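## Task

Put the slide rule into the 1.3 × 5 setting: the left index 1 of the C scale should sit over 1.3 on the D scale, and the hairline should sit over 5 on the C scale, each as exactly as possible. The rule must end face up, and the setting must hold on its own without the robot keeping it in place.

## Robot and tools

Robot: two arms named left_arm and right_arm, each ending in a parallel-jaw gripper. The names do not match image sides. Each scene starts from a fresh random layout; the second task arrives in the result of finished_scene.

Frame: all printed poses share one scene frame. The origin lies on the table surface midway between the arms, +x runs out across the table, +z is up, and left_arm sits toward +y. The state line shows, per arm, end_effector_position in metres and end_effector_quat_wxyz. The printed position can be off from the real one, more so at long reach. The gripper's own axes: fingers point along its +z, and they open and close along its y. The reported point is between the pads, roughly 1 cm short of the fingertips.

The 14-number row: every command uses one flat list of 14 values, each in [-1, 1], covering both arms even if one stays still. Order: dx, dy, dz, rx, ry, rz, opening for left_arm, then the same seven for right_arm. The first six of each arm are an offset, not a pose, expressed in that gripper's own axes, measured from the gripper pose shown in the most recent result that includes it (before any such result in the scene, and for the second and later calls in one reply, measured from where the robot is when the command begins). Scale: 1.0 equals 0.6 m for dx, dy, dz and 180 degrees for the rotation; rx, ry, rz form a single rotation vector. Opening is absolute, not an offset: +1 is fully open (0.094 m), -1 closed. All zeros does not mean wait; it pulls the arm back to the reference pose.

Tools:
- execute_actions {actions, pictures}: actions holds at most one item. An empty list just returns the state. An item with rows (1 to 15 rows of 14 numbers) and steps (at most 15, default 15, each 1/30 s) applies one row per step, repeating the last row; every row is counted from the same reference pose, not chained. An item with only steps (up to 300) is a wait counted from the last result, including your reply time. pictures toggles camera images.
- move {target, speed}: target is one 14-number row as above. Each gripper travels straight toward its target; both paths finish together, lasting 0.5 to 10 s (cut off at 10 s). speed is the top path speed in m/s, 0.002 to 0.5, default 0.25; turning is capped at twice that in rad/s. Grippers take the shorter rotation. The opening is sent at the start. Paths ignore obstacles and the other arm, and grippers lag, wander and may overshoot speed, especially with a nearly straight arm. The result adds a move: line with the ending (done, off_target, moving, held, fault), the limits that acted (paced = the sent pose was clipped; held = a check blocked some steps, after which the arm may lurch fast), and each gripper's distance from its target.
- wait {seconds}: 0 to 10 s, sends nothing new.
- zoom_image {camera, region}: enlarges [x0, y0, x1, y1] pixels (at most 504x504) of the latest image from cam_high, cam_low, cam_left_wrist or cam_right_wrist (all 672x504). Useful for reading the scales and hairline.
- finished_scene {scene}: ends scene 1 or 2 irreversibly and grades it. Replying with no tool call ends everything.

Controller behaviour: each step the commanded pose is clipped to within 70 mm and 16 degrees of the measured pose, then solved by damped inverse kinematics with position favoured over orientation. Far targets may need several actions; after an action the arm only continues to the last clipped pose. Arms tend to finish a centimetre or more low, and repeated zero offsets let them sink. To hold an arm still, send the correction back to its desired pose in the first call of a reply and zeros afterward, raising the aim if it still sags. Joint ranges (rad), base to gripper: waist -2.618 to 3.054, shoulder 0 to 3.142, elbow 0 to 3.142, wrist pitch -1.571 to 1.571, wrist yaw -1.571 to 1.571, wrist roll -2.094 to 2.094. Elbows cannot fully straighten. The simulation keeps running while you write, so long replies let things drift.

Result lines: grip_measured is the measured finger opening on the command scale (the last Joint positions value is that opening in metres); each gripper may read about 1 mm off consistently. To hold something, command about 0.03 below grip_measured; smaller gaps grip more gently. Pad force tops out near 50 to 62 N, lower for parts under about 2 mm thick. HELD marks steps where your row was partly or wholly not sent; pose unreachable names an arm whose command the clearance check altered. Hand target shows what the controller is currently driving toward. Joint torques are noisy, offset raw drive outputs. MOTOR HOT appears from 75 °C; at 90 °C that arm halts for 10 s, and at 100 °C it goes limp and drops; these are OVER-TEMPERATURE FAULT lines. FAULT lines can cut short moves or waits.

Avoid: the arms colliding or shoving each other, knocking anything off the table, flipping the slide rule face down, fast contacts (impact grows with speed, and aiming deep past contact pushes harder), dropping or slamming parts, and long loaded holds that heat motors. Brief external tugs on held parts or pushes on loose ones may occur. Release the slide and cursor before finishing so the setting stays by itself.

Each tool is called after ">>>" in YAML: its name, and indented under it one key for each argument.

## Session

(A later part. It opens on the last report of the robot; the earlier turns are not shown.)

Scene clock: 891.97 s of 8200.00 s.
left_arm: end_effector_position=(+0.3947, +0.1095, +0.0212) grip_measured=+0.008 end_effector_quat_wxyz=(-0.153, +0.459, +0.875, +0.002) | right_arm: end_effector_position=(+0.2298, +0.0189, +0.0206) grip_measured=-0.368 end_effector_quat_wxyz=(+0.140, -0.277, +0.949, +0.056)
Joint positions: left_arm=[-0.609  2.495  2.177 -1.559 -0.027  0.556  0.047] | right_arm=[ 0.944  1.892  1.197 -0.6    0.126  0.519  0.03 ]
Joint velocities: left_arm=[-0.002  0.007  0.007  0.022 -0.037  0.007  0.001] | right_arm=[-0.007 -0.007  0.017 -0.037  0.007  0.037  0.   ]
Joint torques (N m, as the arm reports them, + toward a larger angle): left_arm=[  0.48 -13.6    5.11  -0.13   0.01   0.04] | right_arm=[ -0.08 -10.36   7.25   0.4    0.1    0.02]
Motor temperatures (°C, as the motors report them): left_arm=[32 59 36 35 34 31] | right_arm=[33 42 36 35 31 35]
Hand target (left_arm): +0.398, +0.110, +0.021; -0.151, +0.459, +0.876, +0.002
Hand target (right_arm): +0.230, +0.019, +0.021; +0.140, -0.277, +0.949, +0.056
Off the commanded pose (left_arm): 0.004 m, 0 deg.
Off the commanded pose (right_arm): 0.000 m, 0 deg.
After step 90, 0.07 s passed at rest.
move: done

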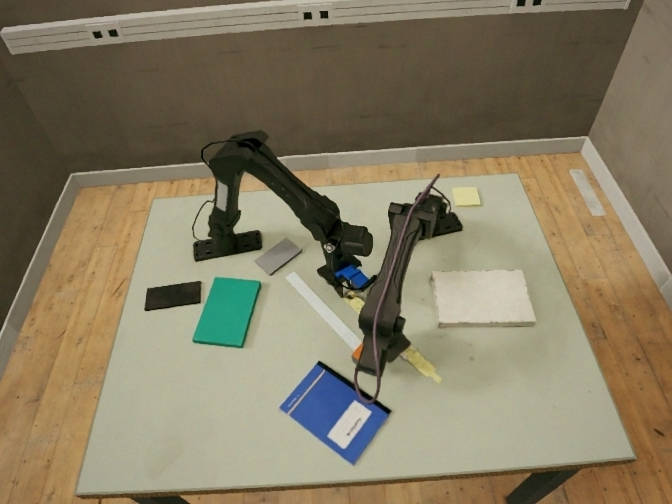

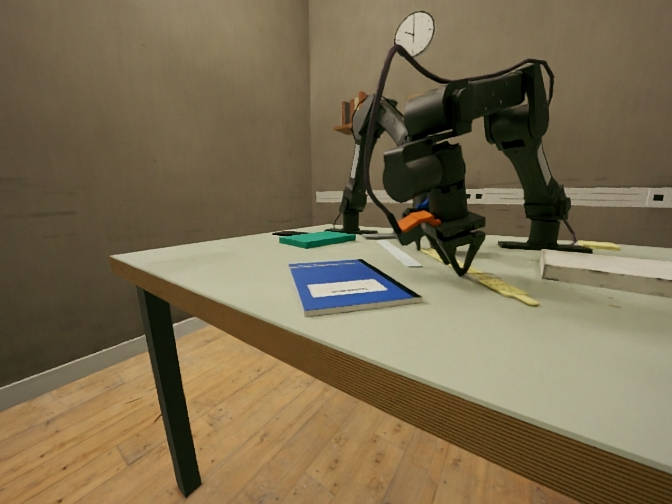

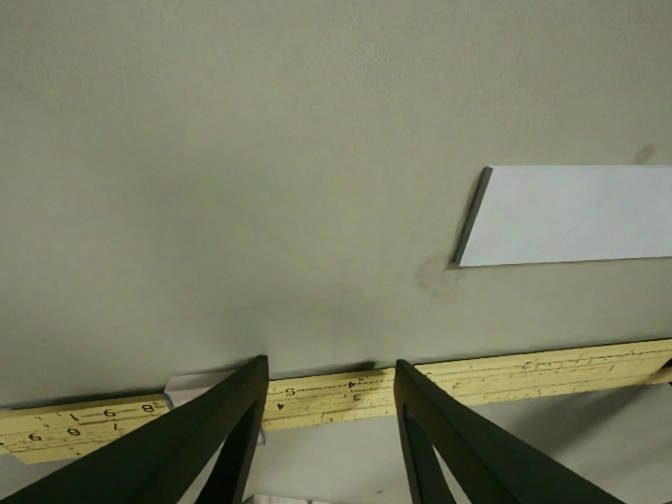

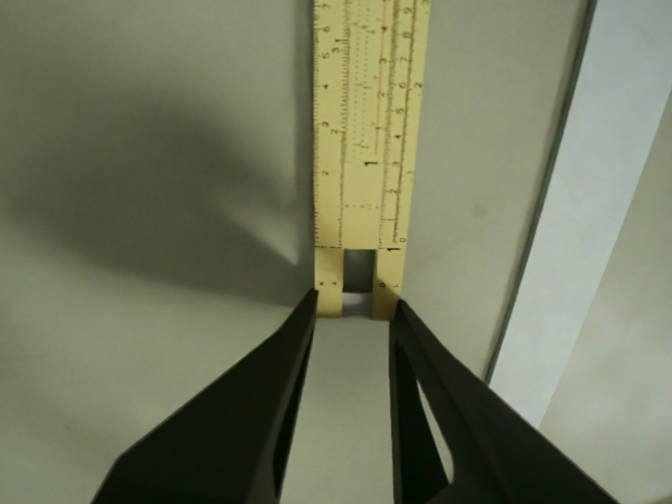

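>>> move:
  target: [-0.01,0,-0.002,0,0,0,-0.45,0,0,0,0,0,0,-0.41]
  speed: 0.03

>>> move:
  target: [-0.02,0,-0.08,0,0,0,-0.45,0,0,0,0,0,0,-0.41]
  speed: 0.06

Scene clock: 904.07 s of 8200.00 s.
left_arm: end_effector_position=(+0.3950, +0.1096, +0.0198) grip_measured=-0.448 end_effector_quat_wxyz=(-0.160, +0.458, +0.874, +0.002) | right_arm: end_effector_position=(+0.2298, +0.0190, +0.0206) grip_measured=-0.368 end_effector_quat_wxyz=(+0.140, -0.277, +0.949, +0.056)
Joint positions: left_arm=[-0.609  2.516  2.206 -1.581 -0.028  0.555  0.026] | right_arm=[ 0.944  1.892  1.197 -0.6    0.126  0.518  0.03 ]
Joint velocities: left_arm=[-0.017  0.002  0.022 -0.066 -0.022 -0.007 -0.001] | right_arm=[ 0.012  0.007 -0.002 -0.022 -0.007  0.066  0.001]
Joint torques (N m, as the arm reports them, + toward a larger angle): left_arm=[ -0.58 -13.95   5.17  -0.07   0.02  -0.07] | right_arm=[ -0.13 -10.48   6.95   0.43   0.12  -0.02]
Motor temperatures (°C, as the motors report them): left_arm=[32 59 36 35 34 31] | right_arm=[33 42 36 35 31 35]
Hand target (left_arm): +0.398, +0.105, +0.021; -0.153, +0.459, +0.875, +0.002
Hand target (right_arm): +0.230, +0.019, +0.021; +0.140, -0.277, +0.949, +0.056
Off the commanded pose (left_arm): 0.006 m, 1 deg.
Off the commanded pose (right_arm): 0.000 m, 0 deg.
joint sent to its limit (left arm) — the command would take joint 4 (wrist pitch) past its lower limit, so that joint was sent only as far as its limit.
After step 90, 8.40 s passed at rest.
move: done

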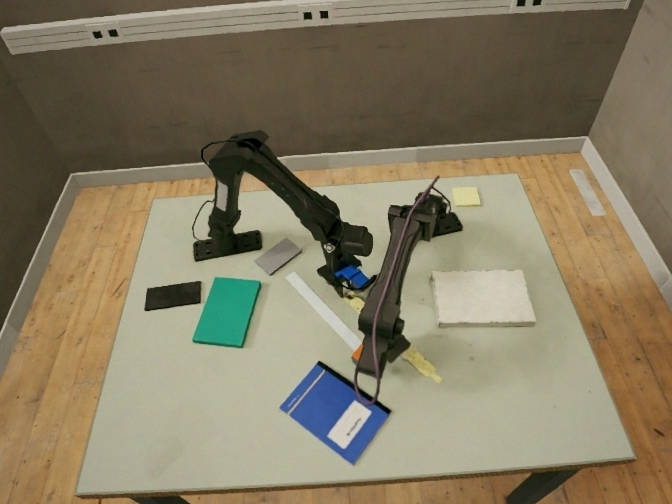

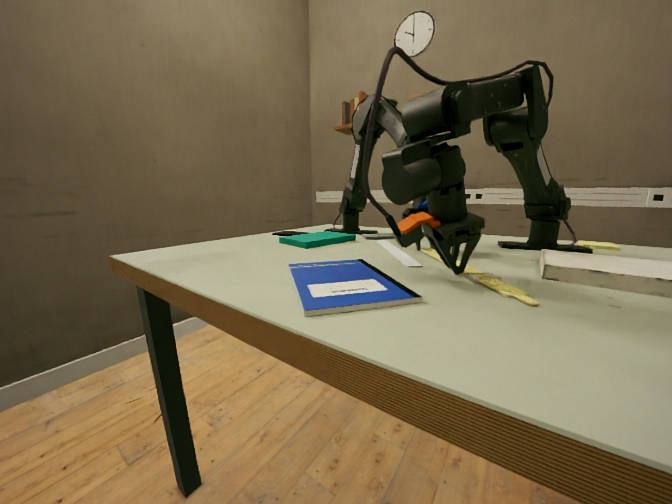

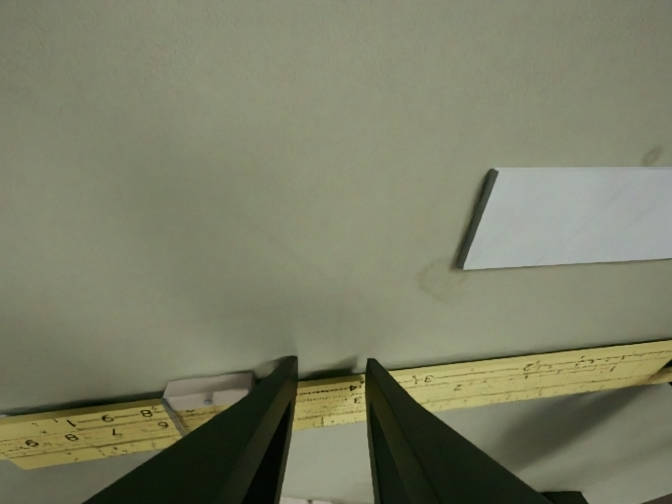

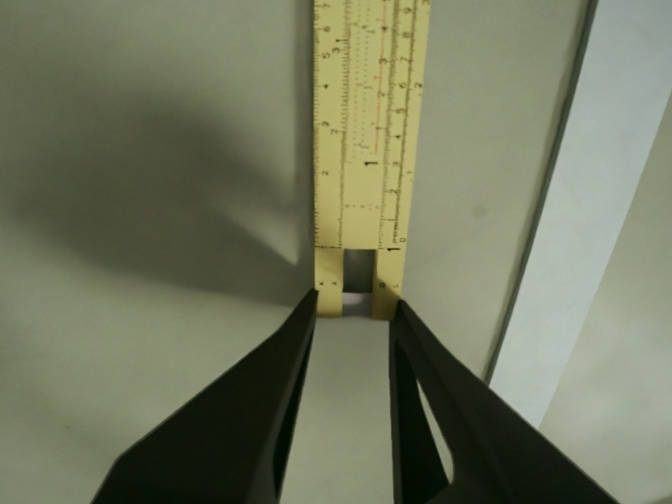

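Scene clock: 905.23 s of 8200.00 s.
left_arm: end_effector_position=(+0.4084, +0.1011, +0.0444) grip_measured=-0.448 end_effector_quat_wxyz=(-0.116, +0.461, +0.880, +0.006) | right_arm: end_effector_position=(+0.2298, +0.0190, +0.0206) grip_measured=-0.368 end_effector_quat_wxyz=(+0.140, -0.277, +0.949, +0.056)
Joint positions: left_arm=[-0.615  2.477  2.256 -1.581 -0.028  0.551  0.026] | right_arm=[ 0.944  1.892  1.197 -0.6    0.126  0.518  0.03 ]
Joint velocities: left_arm=[-0.012  0.007 -0.002 -0.022  0.022 -0.007  0.001] | right_arm=[-0.007 -0.002 -0.032 -0.007  0.081 -0.037 -0.   ]
Joint torques (N m, as the arm reports them, + toward a larger angle): left_arm=[ -0.78 -16.96   5.52   0.09   0.03  -0.04] | right_arm=[  0.   -10.48   6.96   0.4    0.07  -0.02]
Motor temperatures (°C, as the motors report them): left_arm=[32 59 36 35 34 31] | right_arm=[33 42 36 35 31 35]
Hand target (left_arm): +0.414, +0.094, +0.062; -0.089, +0.462, +0.882, +0.007
Hand target (right_arm): +0.230, +0.019, +0.021; +0.140, -0.277, +0.949, +0.056
Off the commanded pose (left_arm): 0.020 m, 5 deg.
Off the commanded pose (right_arm): 0.000 m, 0 deg.
joint sent to its limit (left arm) — the command would take joint 4 (wrist pitch) past its lower limit, so that joint was sent only as far as its limit.
move: off_target (left_arm)

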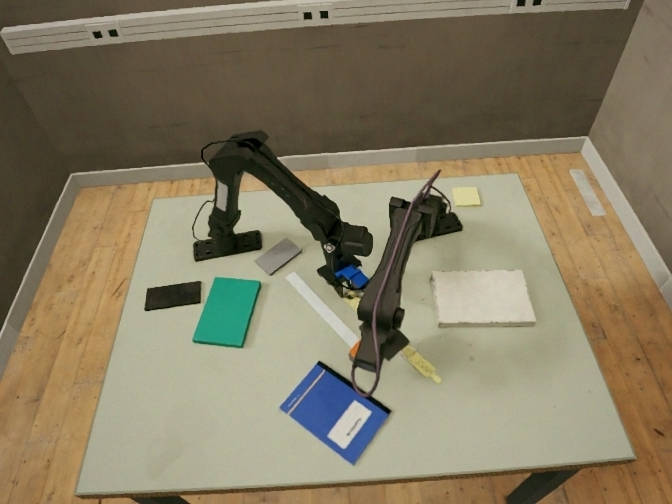

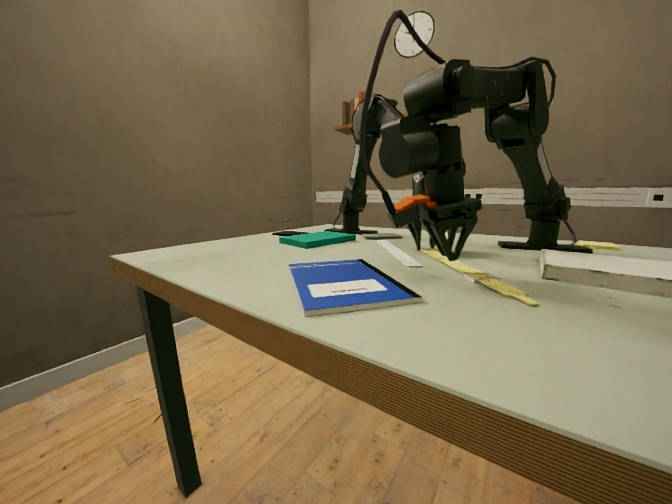

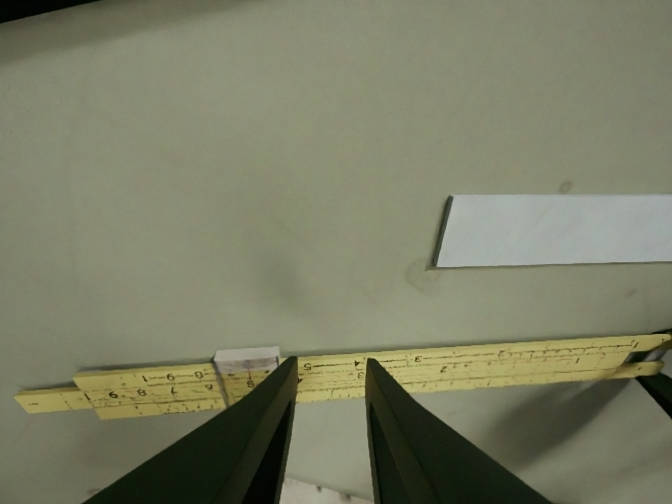

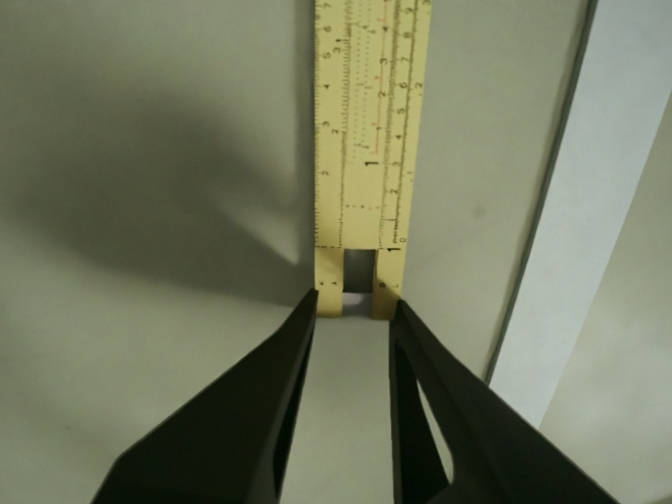

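>>> move:
  target: [0.039,0.069,-0.02,0,0,0,0.0,0,0,0,0,0,0,-0.41]
  speed: 0.06

Scene clock: 909.00 s of 8200.00 s.
left_arm: end_effector_position=(+0.4235, +0.1427, +0.0446) grip_measured=-0.002 end_effector_quat_wxyz=(-0.118, +0.459, +0.881, +0.005) | right_arm: end_effector_position=(+0.2298, +0.0190, +0.0206) grip_measured=-0.368 end_effector_quat_wxyz=(+0.140, -0.277, +0.949, +0.056)
Joint positions: left_arm=[-0.519  2.477  2.256 -1.581 -0.048  0.64   0.047] | right_arm=[ 0.944  1.892  1.197 -0.6    0.126  0.518  0.03 ]
Joint velocities: left_arm=[-0.002 -0.017  0.007 -0.081  0.007 -0.037 -0.   ] | right_arm=[ 0.007 -0.002 -0.012 -0.037 -0.139  0.037 -0.001]
Joint torques (N m, as the arm reports them, + toward a larger angle): left_arm=[  0.49 -16.1    5.02   0.08  -0.04   0.09] | right_arm=[  0.23 -10.77   7.21   0.4    0.06  -0.01]
Motor temperatures (°C, as the motors report them): left_arm=[32 60 36 35 34 31] | right_arm=[33 42 36 35 31 35]
Hand target (left_arm): +0.430, +0.143, +0.056; -0.099, +0.462, +0.881, +0.009
Hand target (right_arm): +0.230, +0.019, +0.021; +0.140, -0.277, +0.949, +0.056
Off the commanded pose (left_arm): 0.015 m, 0 deg.
Off the commanded pose (right_arm): 0.000 m, 0 deg.
joint sent to its limit (left arm) — the command would take joint 4 (wrist pitch) past its lower limit, so that joint was sent only as far as its limit.
move: off_target (left_arm)

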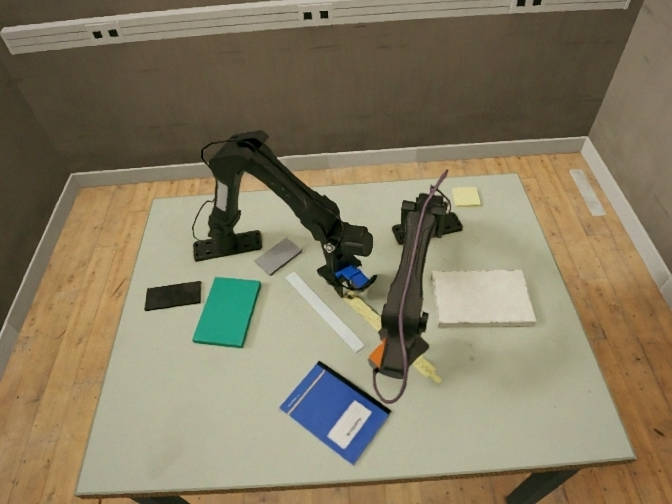

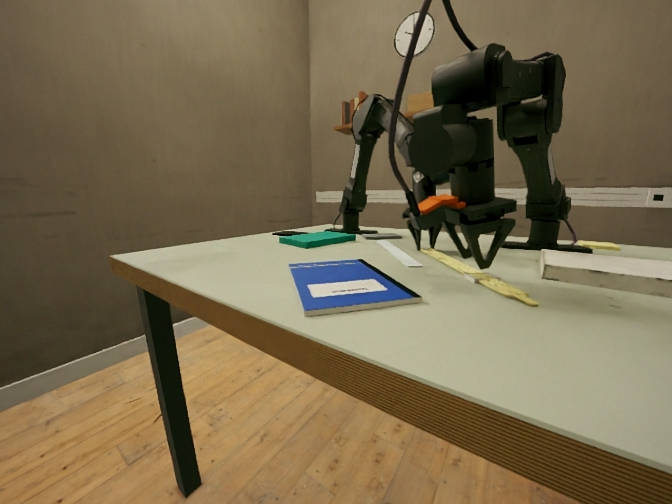

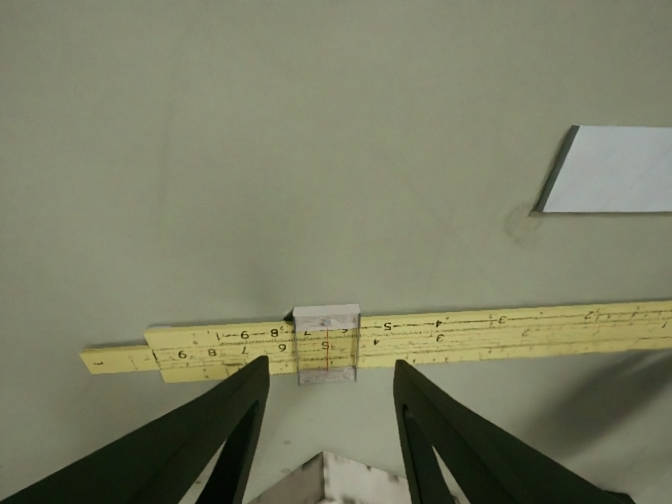

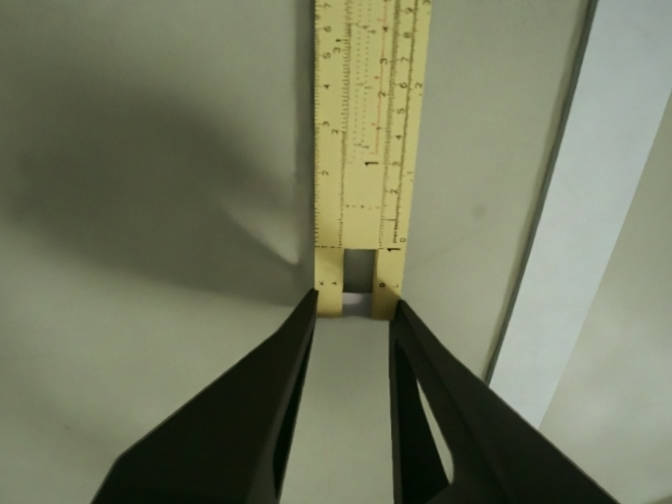

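Good view for a hairline check.

>>> zoom_image:
  camera: "cam_left_wrist"
  region: [290,305,370,385]

Region (290, 305, 370, 385) of cam_left_wrist's 672x504 image, scaled by 6.300, with more detail than that image has.

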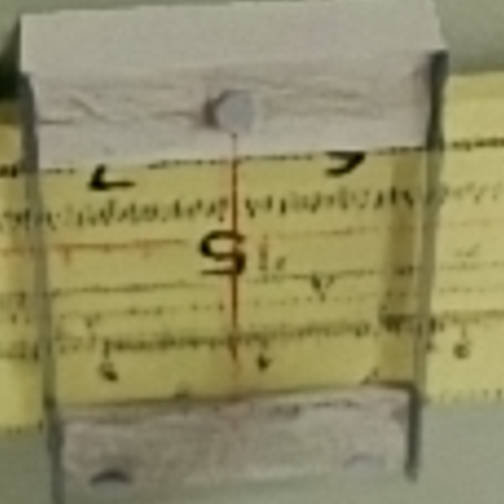

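>>> zoom_image:
  camera: "cam_left_wrist"
  region: [305,328,350,352]

Region (305, 328, 350, 352) of cam_left_wrist's 672x504 image, scaled by 11.200, with more detail than that image has; it fills the top 269 rows of this view, and the rest is white.

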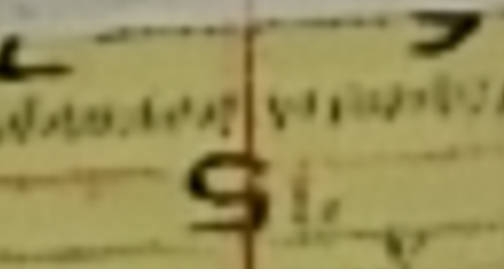

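>>> execute_actions:
  actions: []

Scene clock: 922.00 s of 8200.00 s.
left_arm: end_effector_position=(+0.4235, +0.1427, +0.0446) grip_measured=-0.002 end_effector_quat_wxyz=(-0.118, +0.460, +0.880, +0.005) | right_arm: end_effector_position=(+0.2298, +0.0190, +0.0206) grip_measured=-0.368 end_effector_quat_wxyz=(+0.140, -0.277, +0.949, +0.056)
Joint positions: left_arm=[-0.519  2.477  2.256 -1.581 -0.048  0.642  0.047] | right_arm=[ 0.944  1.892  1.197 -0.6    0.126  0.518  0.03 ]
Joint velocities: left_arm=[-0.007 -0.012  0.012 -0.007  0.007 -0.007 -0.001] | right_arm=[ 0.007 -0.002  0.007  0.022  0.022  0.051 -0.001]
Joint torques (N m, as the arm reports them, + toward a larger angle): left_arm=[  0.38 -15.98   5.06   0.1   -0.06   0.09] | right_arm=[  0.04 -10.62   7.12   0.38   0.11   0.  ]
Motor temperatures (°C, as the motors report them): left_arm=[32 61 36 35 34 31] | right_arm=[33 42 36 35 31 35]
Hand target (left_arm): +0.430, +0.143, +0.056; -0.099, +0.462, +0.881, +0.008
Hand target (right_arm): +0.230, +0.019, +0.021; +0.140, -0.277, +0.949, +0.056
Off the commanded pose (left_arm): 0.015 m, 0 deg.
Off the commanded pose (right_arm): 0.000 m, 0 deg.
Steps of this call (steps 1 to 90: nothing new was sent; then 10.00 s passed at rest). Readings (end_effector_position):
1: left_arm (+0.4235, +0.1427, +0.0446) | right_arm (+0.2298, +0.0190, +0.0206)
2: left_arm (+0.4235, +0.1427, +0.0446) | right_arm (+0.2298, +0.0190, +0.0206)
4: left_arm (+0.4235, +0.1427, +0.0446) | right_arm (+0.2298, +0.0190, +0.0206)
8: left_arm (+0.4235, +0.1427, +0.0446) | right_arm (+0.2298, +0.0190, +0.0206)
90: the state above

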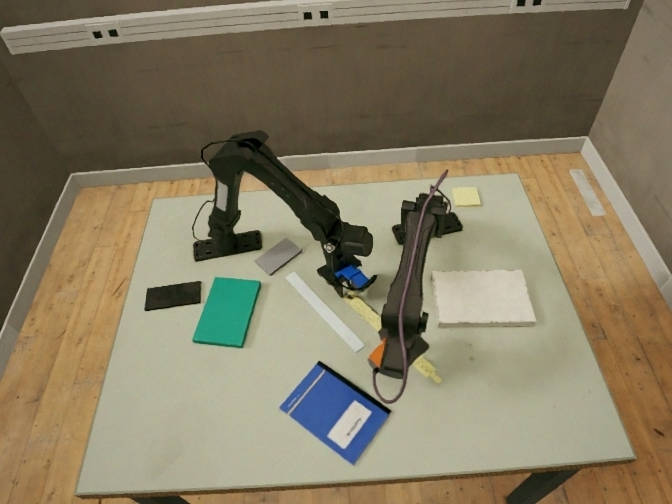

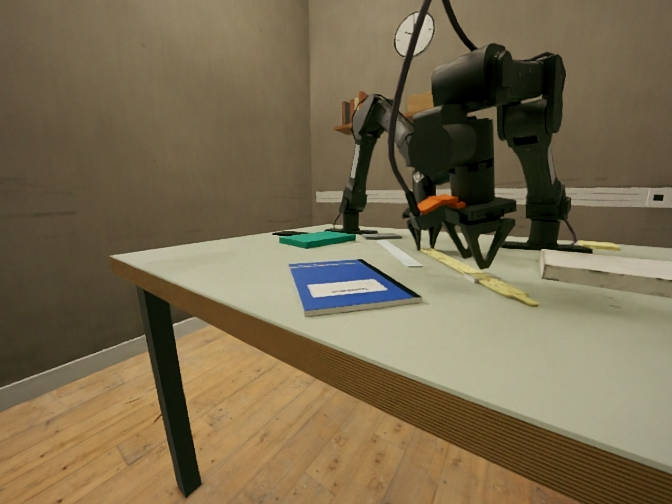

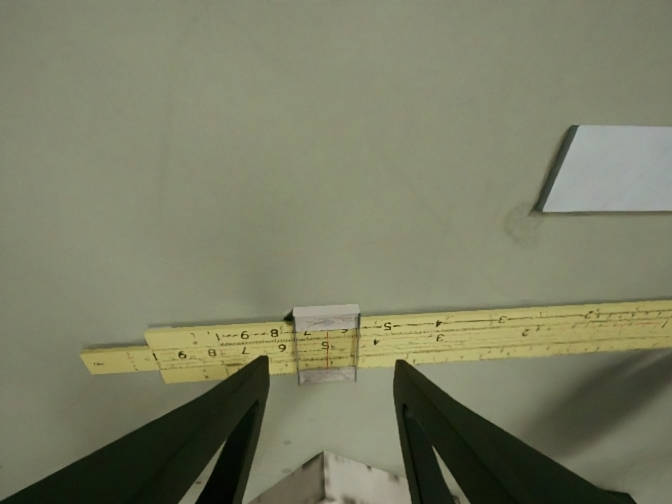

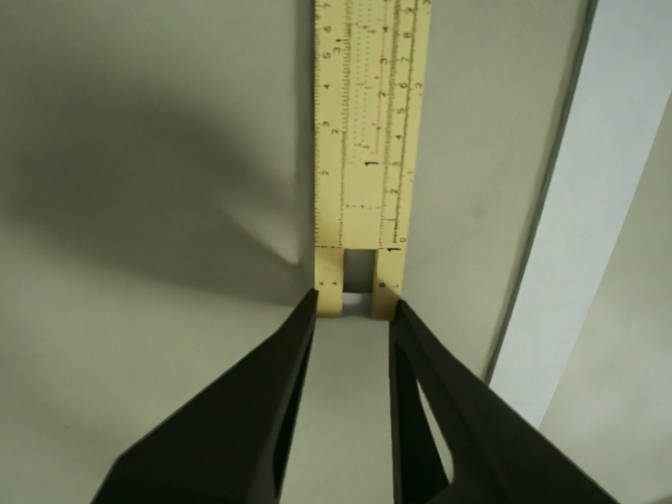

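>>> move:
  target: [-0.0153,0.0115,0.030,0,0,0,0.0,0,0,0,0,0,0,-0.41]
  speed: 0.03

Scene clock: 925.13 s of 8200.00 s.
left_arm: end_effector_position=(+0.4260, +0.1419, +0.0235) grip_measured=-0.002 end_effector_quat_wxyz=(-0.128, +0.459, +0.879, +0.003) | right_arm: end_effector_position=(+0.2298, +0.0190, +0.0206) grip_measured=-0.368 end_effector_quat_wxyz=(+0.140, -0.277, +0.949, +0.056)
Joint positions: left_arm=[-0.519  2.525  2.256 -1.553 -0.049  0.642  0.047] | right_arm=[ 0.944  1.892  1.197 -0.6    0.126  0.518  0.03 ]
Joint velocities: left_arm=[ 0.012 -0.002  0.002  0.007  0.007  0.022 -0.001] | right_arm=[ 0.002  0.002 -0.012 -0.051 -0.007 -0.007  0.   ]
Joint torques (N m, as the arm reports them, + toward a larger angle): left_arm=[  0.33 -15.01   4.05   0.18  -0.03  -0.01] | right_arm=[  0.26 -10.7    6.93   0.4    0.11   0.  ]
Motor temperatures (°C, as the motors report them): left_arm=[32 61 36 35 34 31] | right_arm=[33 42 36 35 31 35]
Hand target (left_arm): +0.431, +0.141, +0.025; -0.118, +0.460, +0.880, +0.005
Hand target (right_arm): +0.230, +0.019, +0.021; +0.140, -0.277, +0.949, +0.056
Off the commanded pose (left_arm): 0.005 m, 1 deg.
Off the commanded pose (right_arm): 0.000 m, 0 deg.
move: done

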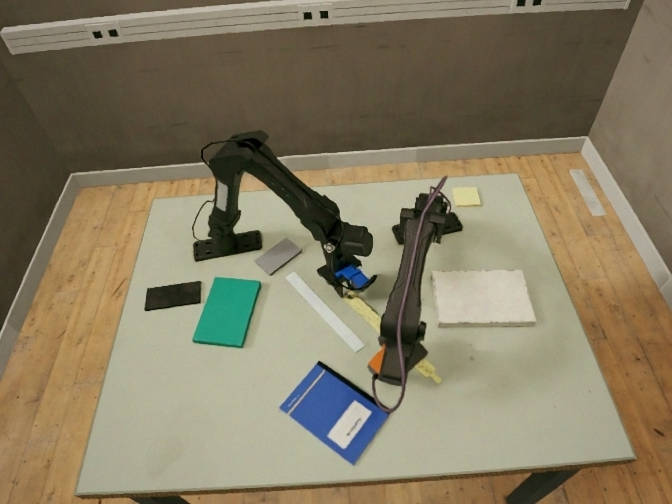

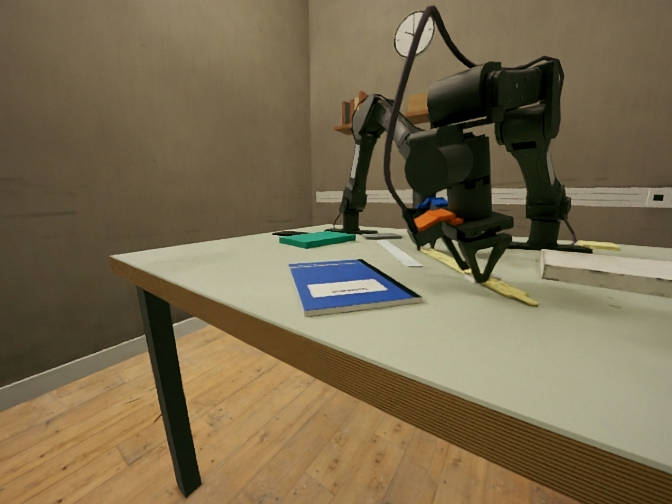

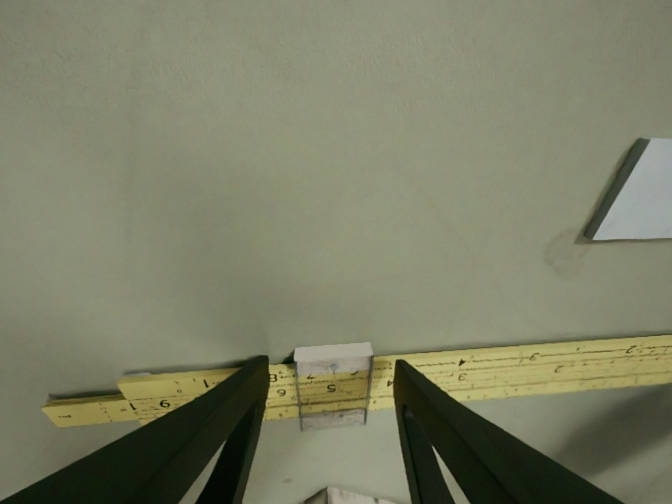

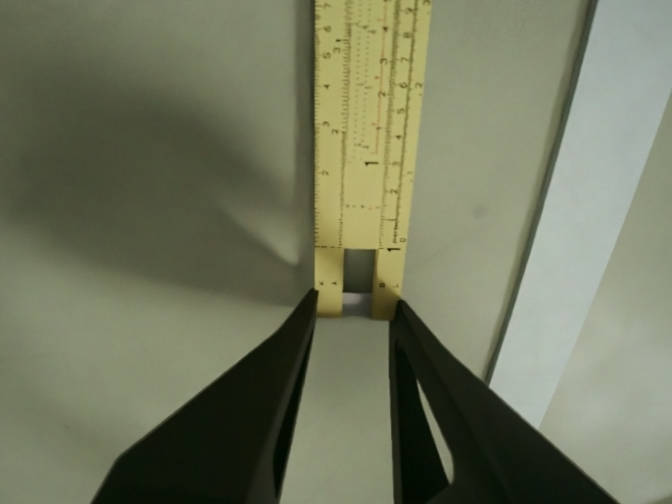

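>>> execute_actions:
  actions:
    - {"rows":[[0,0,0,0,0,0,-0.15,0,0,0,0,0,0,-0.41],[0,0,0,0,0,0,-0.15,0,0,0,0,0,0,-0.41],[0,0,0,0,0,0,-0.15,0,0,0,0,0,0,-0.41],[0,0,0,0,0,0,-0.15,0,0,0,0,0,0,-0.41],[0,0,0,0,0,0,-0.15,0,0,0,0,0,0,-0.41],[0,0,0,0,0,0,-0.28,0,0,0,0,0,0,-0.41]],"steps":15}

>>> zoom_image:
  camera: "cam_left_wrist"
  region: [260,320,420,440]

Scene clock: 930.20 s of 8200.00 s.
left_arm: end_effector_position=(+0.4261, +0.1421, +0.0235) grip_measured=-0.278 end_effector_quat_wxyz=(-0.128, +0.460, +0.879, +0.004) | right_arm: end_effector_position=(+0.2298, +0.0190, +0.0206) grip_measured=-0.368 end_effector_quat_wxyz=(+0.140, -0.277, +0.949, +0.056)
Joint positions: left_arm=[-0.519  2.525  2.256 -1.553 -0.05   0.642  0.034] | right_arm=[ 0.944  1.892  1.197 -0.6    0.126  0.518  0.03 ]
Joint velocities: left_arm=[ 0.007 -0.002 -0.007  0.037 -0.051 -0.007 -0.001] | right_arm=[-0.012 -0.012  0.007  0.066 -0.081 -0.037 -0.   ]
Joint torques (N m, as the arm reports them, + toward a larger angle): left_arm=[  0.17 -14.8    3.58   0.03   0.     0.  ] | right_arm=[  0.22 -10.47   7.05   0.42   0.09  -0.04]
Motor temperatures (°C, as the motors report them): left_arm=[32 60 36 35 34 31] | right_arm=[33 42 36 35 31 35]
Hand target (left_arm): +0.426, +0.142, +0.023; -0.128, +0.459, +0.879, +0.003
Hand target (right_arm): +0.230, +0.019, +0.021; +0.140, -0.277, +0.949, +0.056
Off the commanded pose (left_arm): 0.000 m, 0 deg.
Off the commanded pose (right_arm): 0.000 m, 0 deg.
Steps of this call (steps 1 to 90: nothing new was sent; then 1.57 s passed at rest; steps 91 to 105: all 15 steps of this action). Readings (end_effector_position):
91: left_arm (+0.4260, +0.1420, +0.0235) | right_arm (+0.2298, +0.0190, +0.0206)
92: left_arm (+0.4260, +0.1420, +0.0235) | right_arm (+0.2298, +0.0190, +0.0206)
94: left_arm (+0.4261, +0.1421, +0.0235) | right_arm (+0.2298, +0.0190, +0.0206)
98: left_arm (+0.4261, +0.1421, +0.0235) | right_arm (+0.2298, +0.0190, +0.0206)
105: the state above

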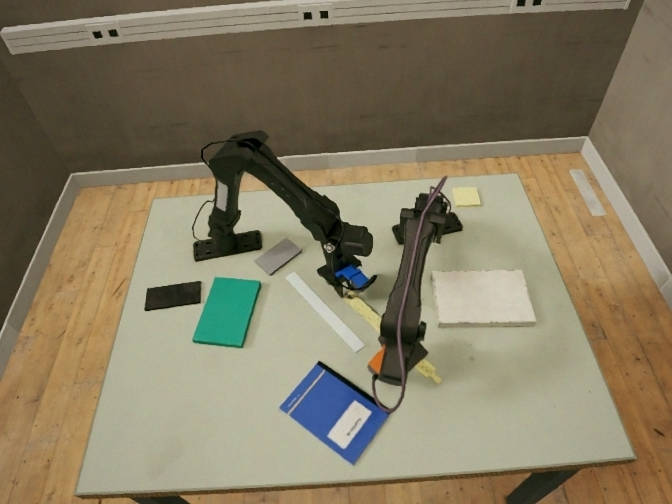

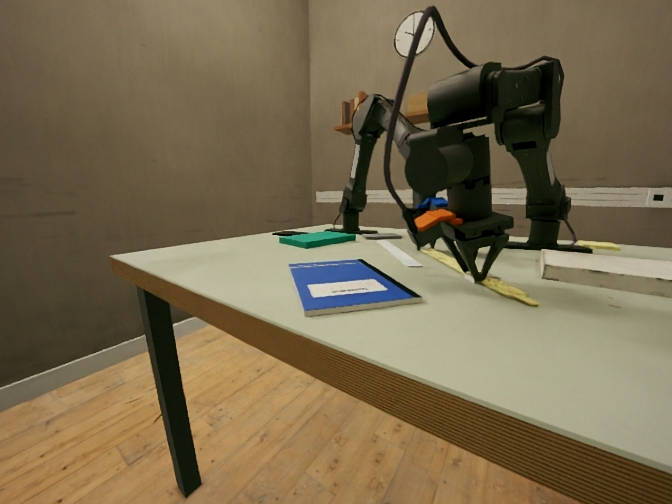

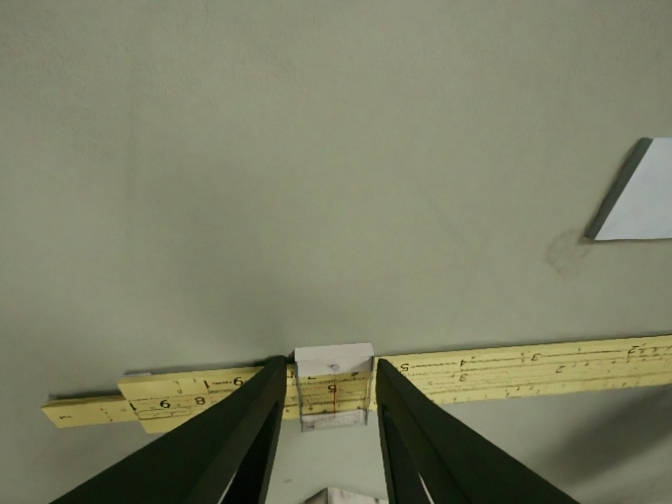

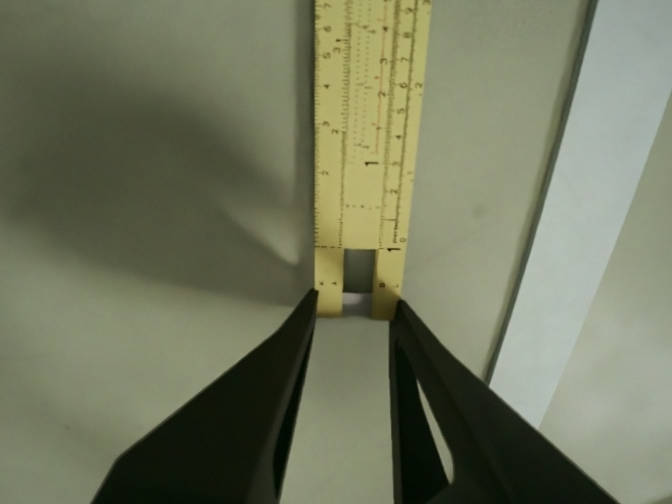

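Region (260, 320, 420, 440) of cam_left_wrist's 672x504 image, scaled by 3.150, with more detail than that image has; it fills the top 378 rows of this view, and the rest is white.

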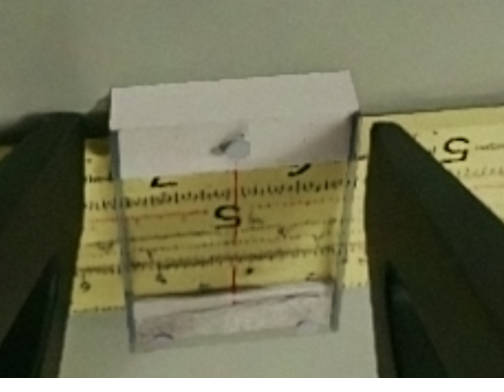

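>>> execute_actions:
  actions:
    - {"rows":[[0,0,0,0,0,0,-0.31,0,0,0,0,0,0,-0.41],[0,0,0,0,0,0,-0.31,0,0,0,0,0,0,-0.41],[0,0,0,0,0,0,-0.31,0,0,0,0,0,0,-0.41],[0,0,0,0,0,0,-0.31,0,0,0,0,0,0,-0.41],[0,0,0,0,0,0,-0.345,0,0,0,0,0,0,-0.41]],"steps":15}

>>> zoom_image:
  camera: "cam_left_wrist"
  region: [260,320,420,440]

Scene clock: 933.50 s of 8200.00 s.
left_arm: end_effector_position=(+0.4261, +0.1421, +0.0235) grip_measured=-0.343 end_effector_quat_wxyz=(-0.128, +0.460, +0.879, +0.004) | right_arm: end_effector_position=(+0.2298, +0.0190, +0.0206) grip_measured=-0.368 end_effector_quat_wxyz=(+0.140, -0.277, +0.949, +0.056)
Joint positions: left_arm=[-0.519  2.525  2.256 -1.553 -0.05   0.642  0.031] | right_arm=[ 0.944  1.892  1.197 -0.6    0.126  0.518  0.03 ]
Joint velocities: left_arm=[-0.017 -0.007 -0.002  0.037  0.022  0.051  0.001] | right_arm=[-0.002 -0.007  0.002 -0.037 -0.037 -0.007  0.   ]
Joint torques (N m, as the arm reports them, + toward a larger angle): left_arm=[  0.09 -14.77   3.52   0.04  -0.03  -0.01] | right_arm=[  0.23 -10.75   7.34   0.37   0.11  -0.02]
Motor temperatures (°C, as the motors report them): left_arm=[32 60 36 35 34 31] | right_arm=[33 42 36 35 31 35]
Hand target (left_arm): +0.426, +0.142, +0.023; -0.128, +0.460, +0.879, +0.004
Hand target (right_arm): +0.230, +0.019, +0.021; +0.140, -0.277, +0.949, +0.056
Off the commanded pose (left_arm): 0.000 m, 0 deg.
Off the commanded pose (right_arm): 0.000 m, 0 deg.
Steps of this call (steps 1 to 84: nothing new was sent; steps 85 to 99: all 15 steps of this action). Readings (end_effector_position):
85: left_arm (+0.4261, +0.1421, +0.0235) | right_arm (+0.2298, +0.0190, +0.0206)
86: left_arm (+0.4261, +0.1421, +0.0235) | right_arm (+0.2298, +0.0190, +0.0206)
88: left_arm (+0.4261, +0.1421, +0.0235) | right_arm (+0.2298, +0.0190, +0.0206)
92: left_arm (+0.4261, +0.1421, +0.0235) | right_arm (+0.2298, +0.0190, +0.0206)
99: the state above

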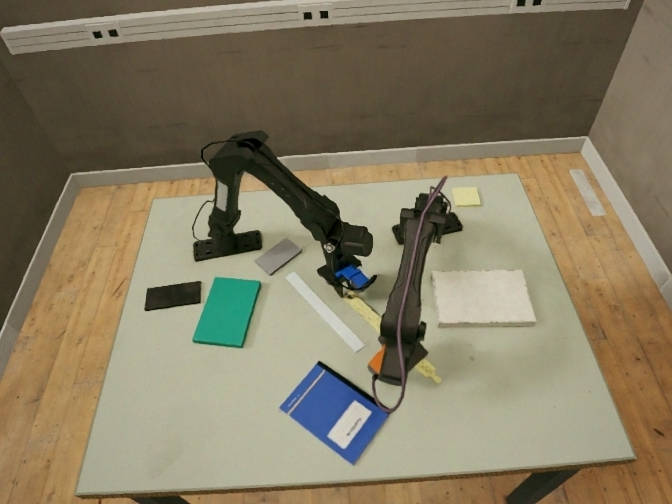

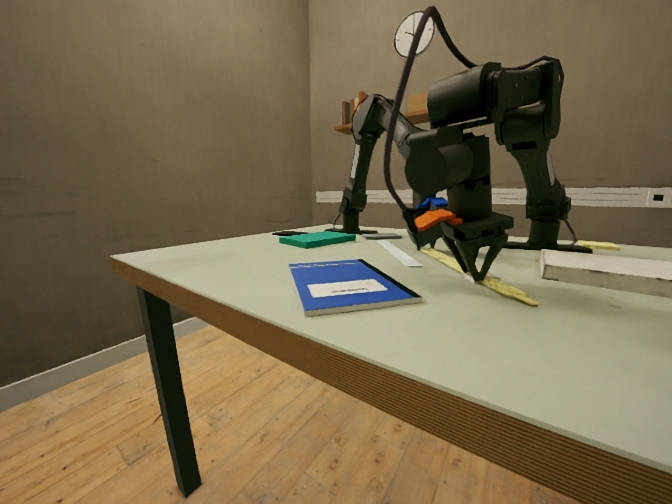

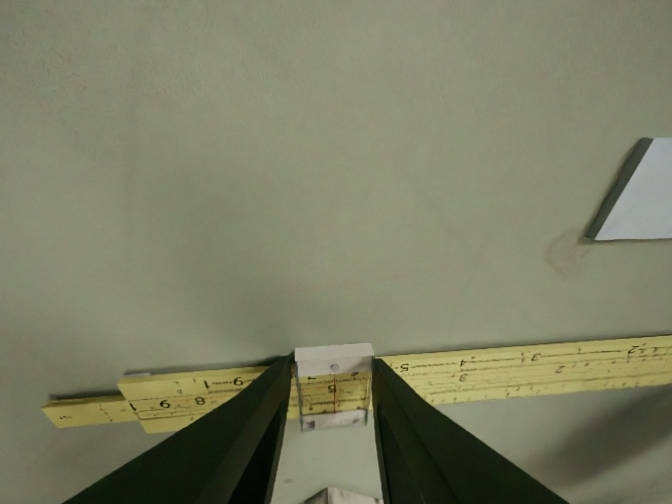

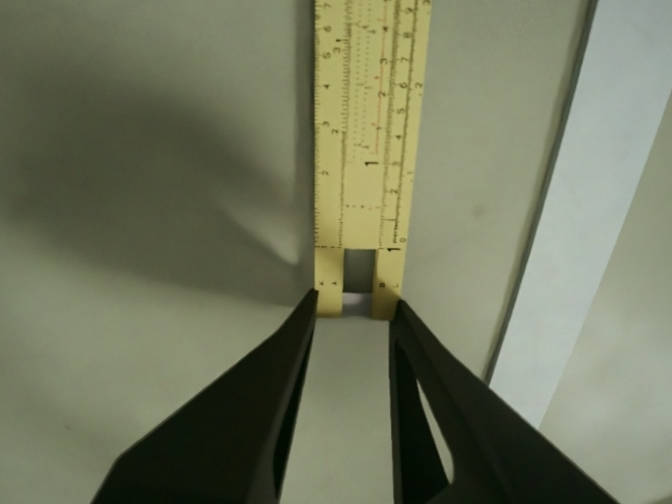

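Region (260, 320, 420, 440) of cam_left_wrist's 672x504 image, scaled by 3.150, with more detail than that image has; it fills the top 378 rows of this view, and the rest is white.

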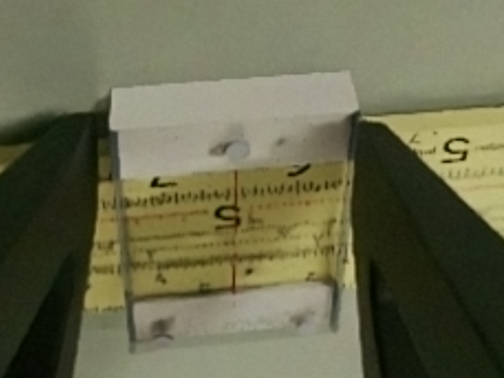

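>>> execute_actions:
  actions:
    - {"rows":[[0,0,0,0,0,0,-0.36,0,0,0,0,0,0,-0.41],[0,0,0,0,0,0,-0.36,0,0,0,0,0,0,-0.41],[0,0,0,0,0,0,-0.36,0,0,0,0,0,0,-0.41],[0,0,0,0,0,0,-0.36,0,0,0,0,0,0,-0.41],[0,0,0,0,0,0,-0.375,0,0,0,0,0,0,-0.41]],"steps":15}

>>> zoom_image:
  camera: "cam_left_wrist"
  region: [260,320,420,440]

Scene clock: 936.67 s of 8200.00 s.
left_arm: end_effector_position=(+0.4261, +0.1421, +0.0235) grip_measured=-0.373 end_effector_quat_wxyz=(-0.128, +0.460, +0.879, +0.004) | right_arm: end_effector_position=(+0.2298, +0.0190, +0.0206) grip_measured=-0.368 end_effector_quat_wxyz=(+0.140, -0.277, +0.949, +0.056)
Joint positions: left_arm=[-0.519  2.525  2.256 -1.553 -0.05   0.642  0.029] | right_arm=[ 0.944  1.892  1.197 -0.6    0.126  0.518  0.03 ]
Joint velocities: left_arm=[ 0.017 -0.007  0.002 -0.022  0.007 -0.007  0.001] | right_arm=[-0.002 -0.012 -0.022  0.022 -0.051 -0.007 -0.001]
Joint torques (N m, as the arm reports them, + toward a larger angle): left_arm=[ -0.03 -14.65   3.65   0.07  -0.01  -0.01] | right_arm=[  0.06 -10.35   7.32   0.43   0.09  -0.04]
Motor temperatures (°C, as the motors report them): left_arm=[32 60 36 35 34 31] | right_arm=[33 42 36 35 31 35]
Hand target (left_arm): +0.426, +0.142, +0.023; -0.128, +0.460, +0.879, +0.004
Hand target (right_arm): +0.230, +0.019, +0.021; +0.140, -0.277, +0.949, +0.056
Off the commanded pose (left_arm): 0.000 m, 0 deg.
Off the commanded pose (right_arm): 0.000 m, 0 deg.
Steps of this call (steps 1 to 80: nothing new was sent; steps 81 to 95: all 15 steps of this action). Readings (end_effector_position):
81: left_arm (+0.4261, +0.1421, +0.0235) | right_arm (+0.2298, +0.0190, +0.0206)
82: left_arm (+0.4261, +0.1421, +0.0235) | right_arm (+0.2298, +0.0190, +0.0206)
84: left_arm (+0.4261, +0.1421, +0.0235) | right_arm (+0.2298, +0.0190, +0.0206)
88: left_arm (+0.4261, +0.1421, +0.0235) | right_arm (+0.2298, +0.0190, +0.0206)
95: the state above

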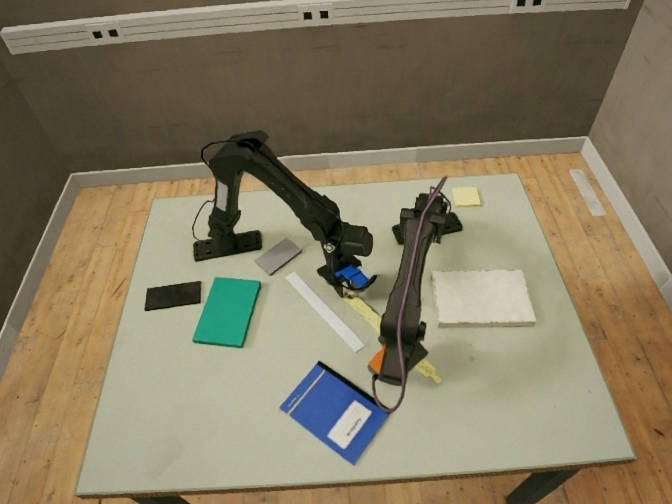

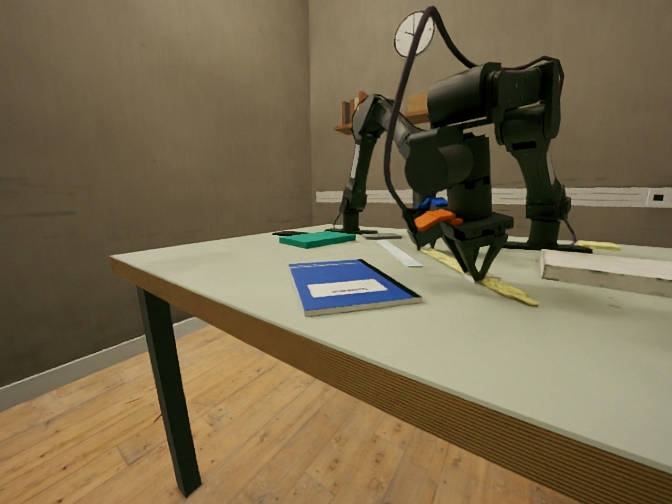

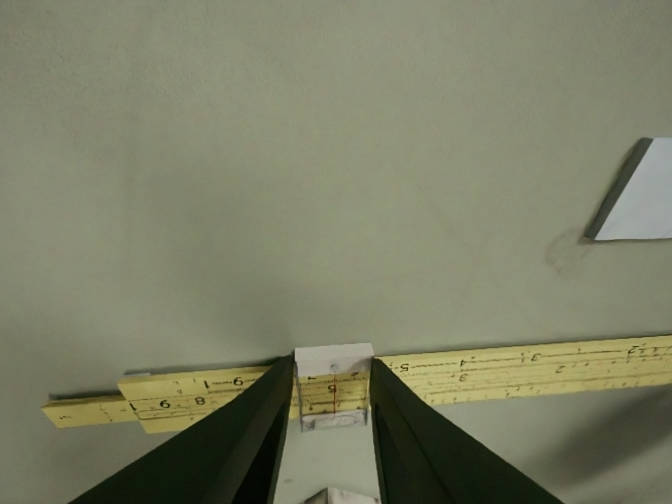

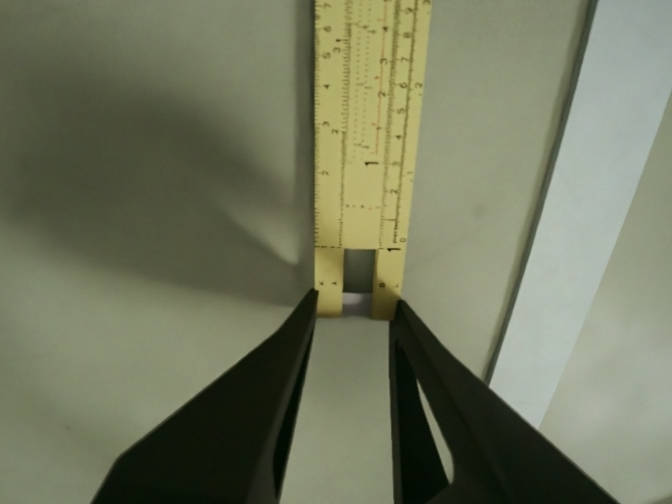

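Region (260, 320, 420, 440) of cam_left_wrist's 672x504 image, scaled by 3.150, with more detail than that image has; it fills the top 378 rows of this view, and the rest is white.

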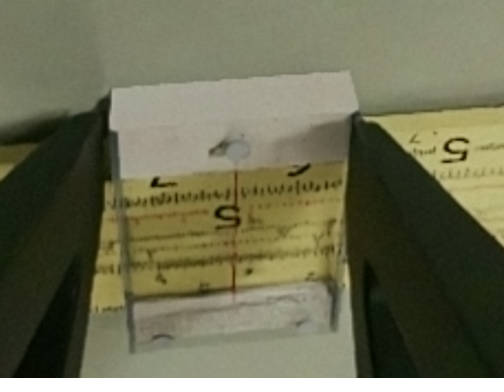

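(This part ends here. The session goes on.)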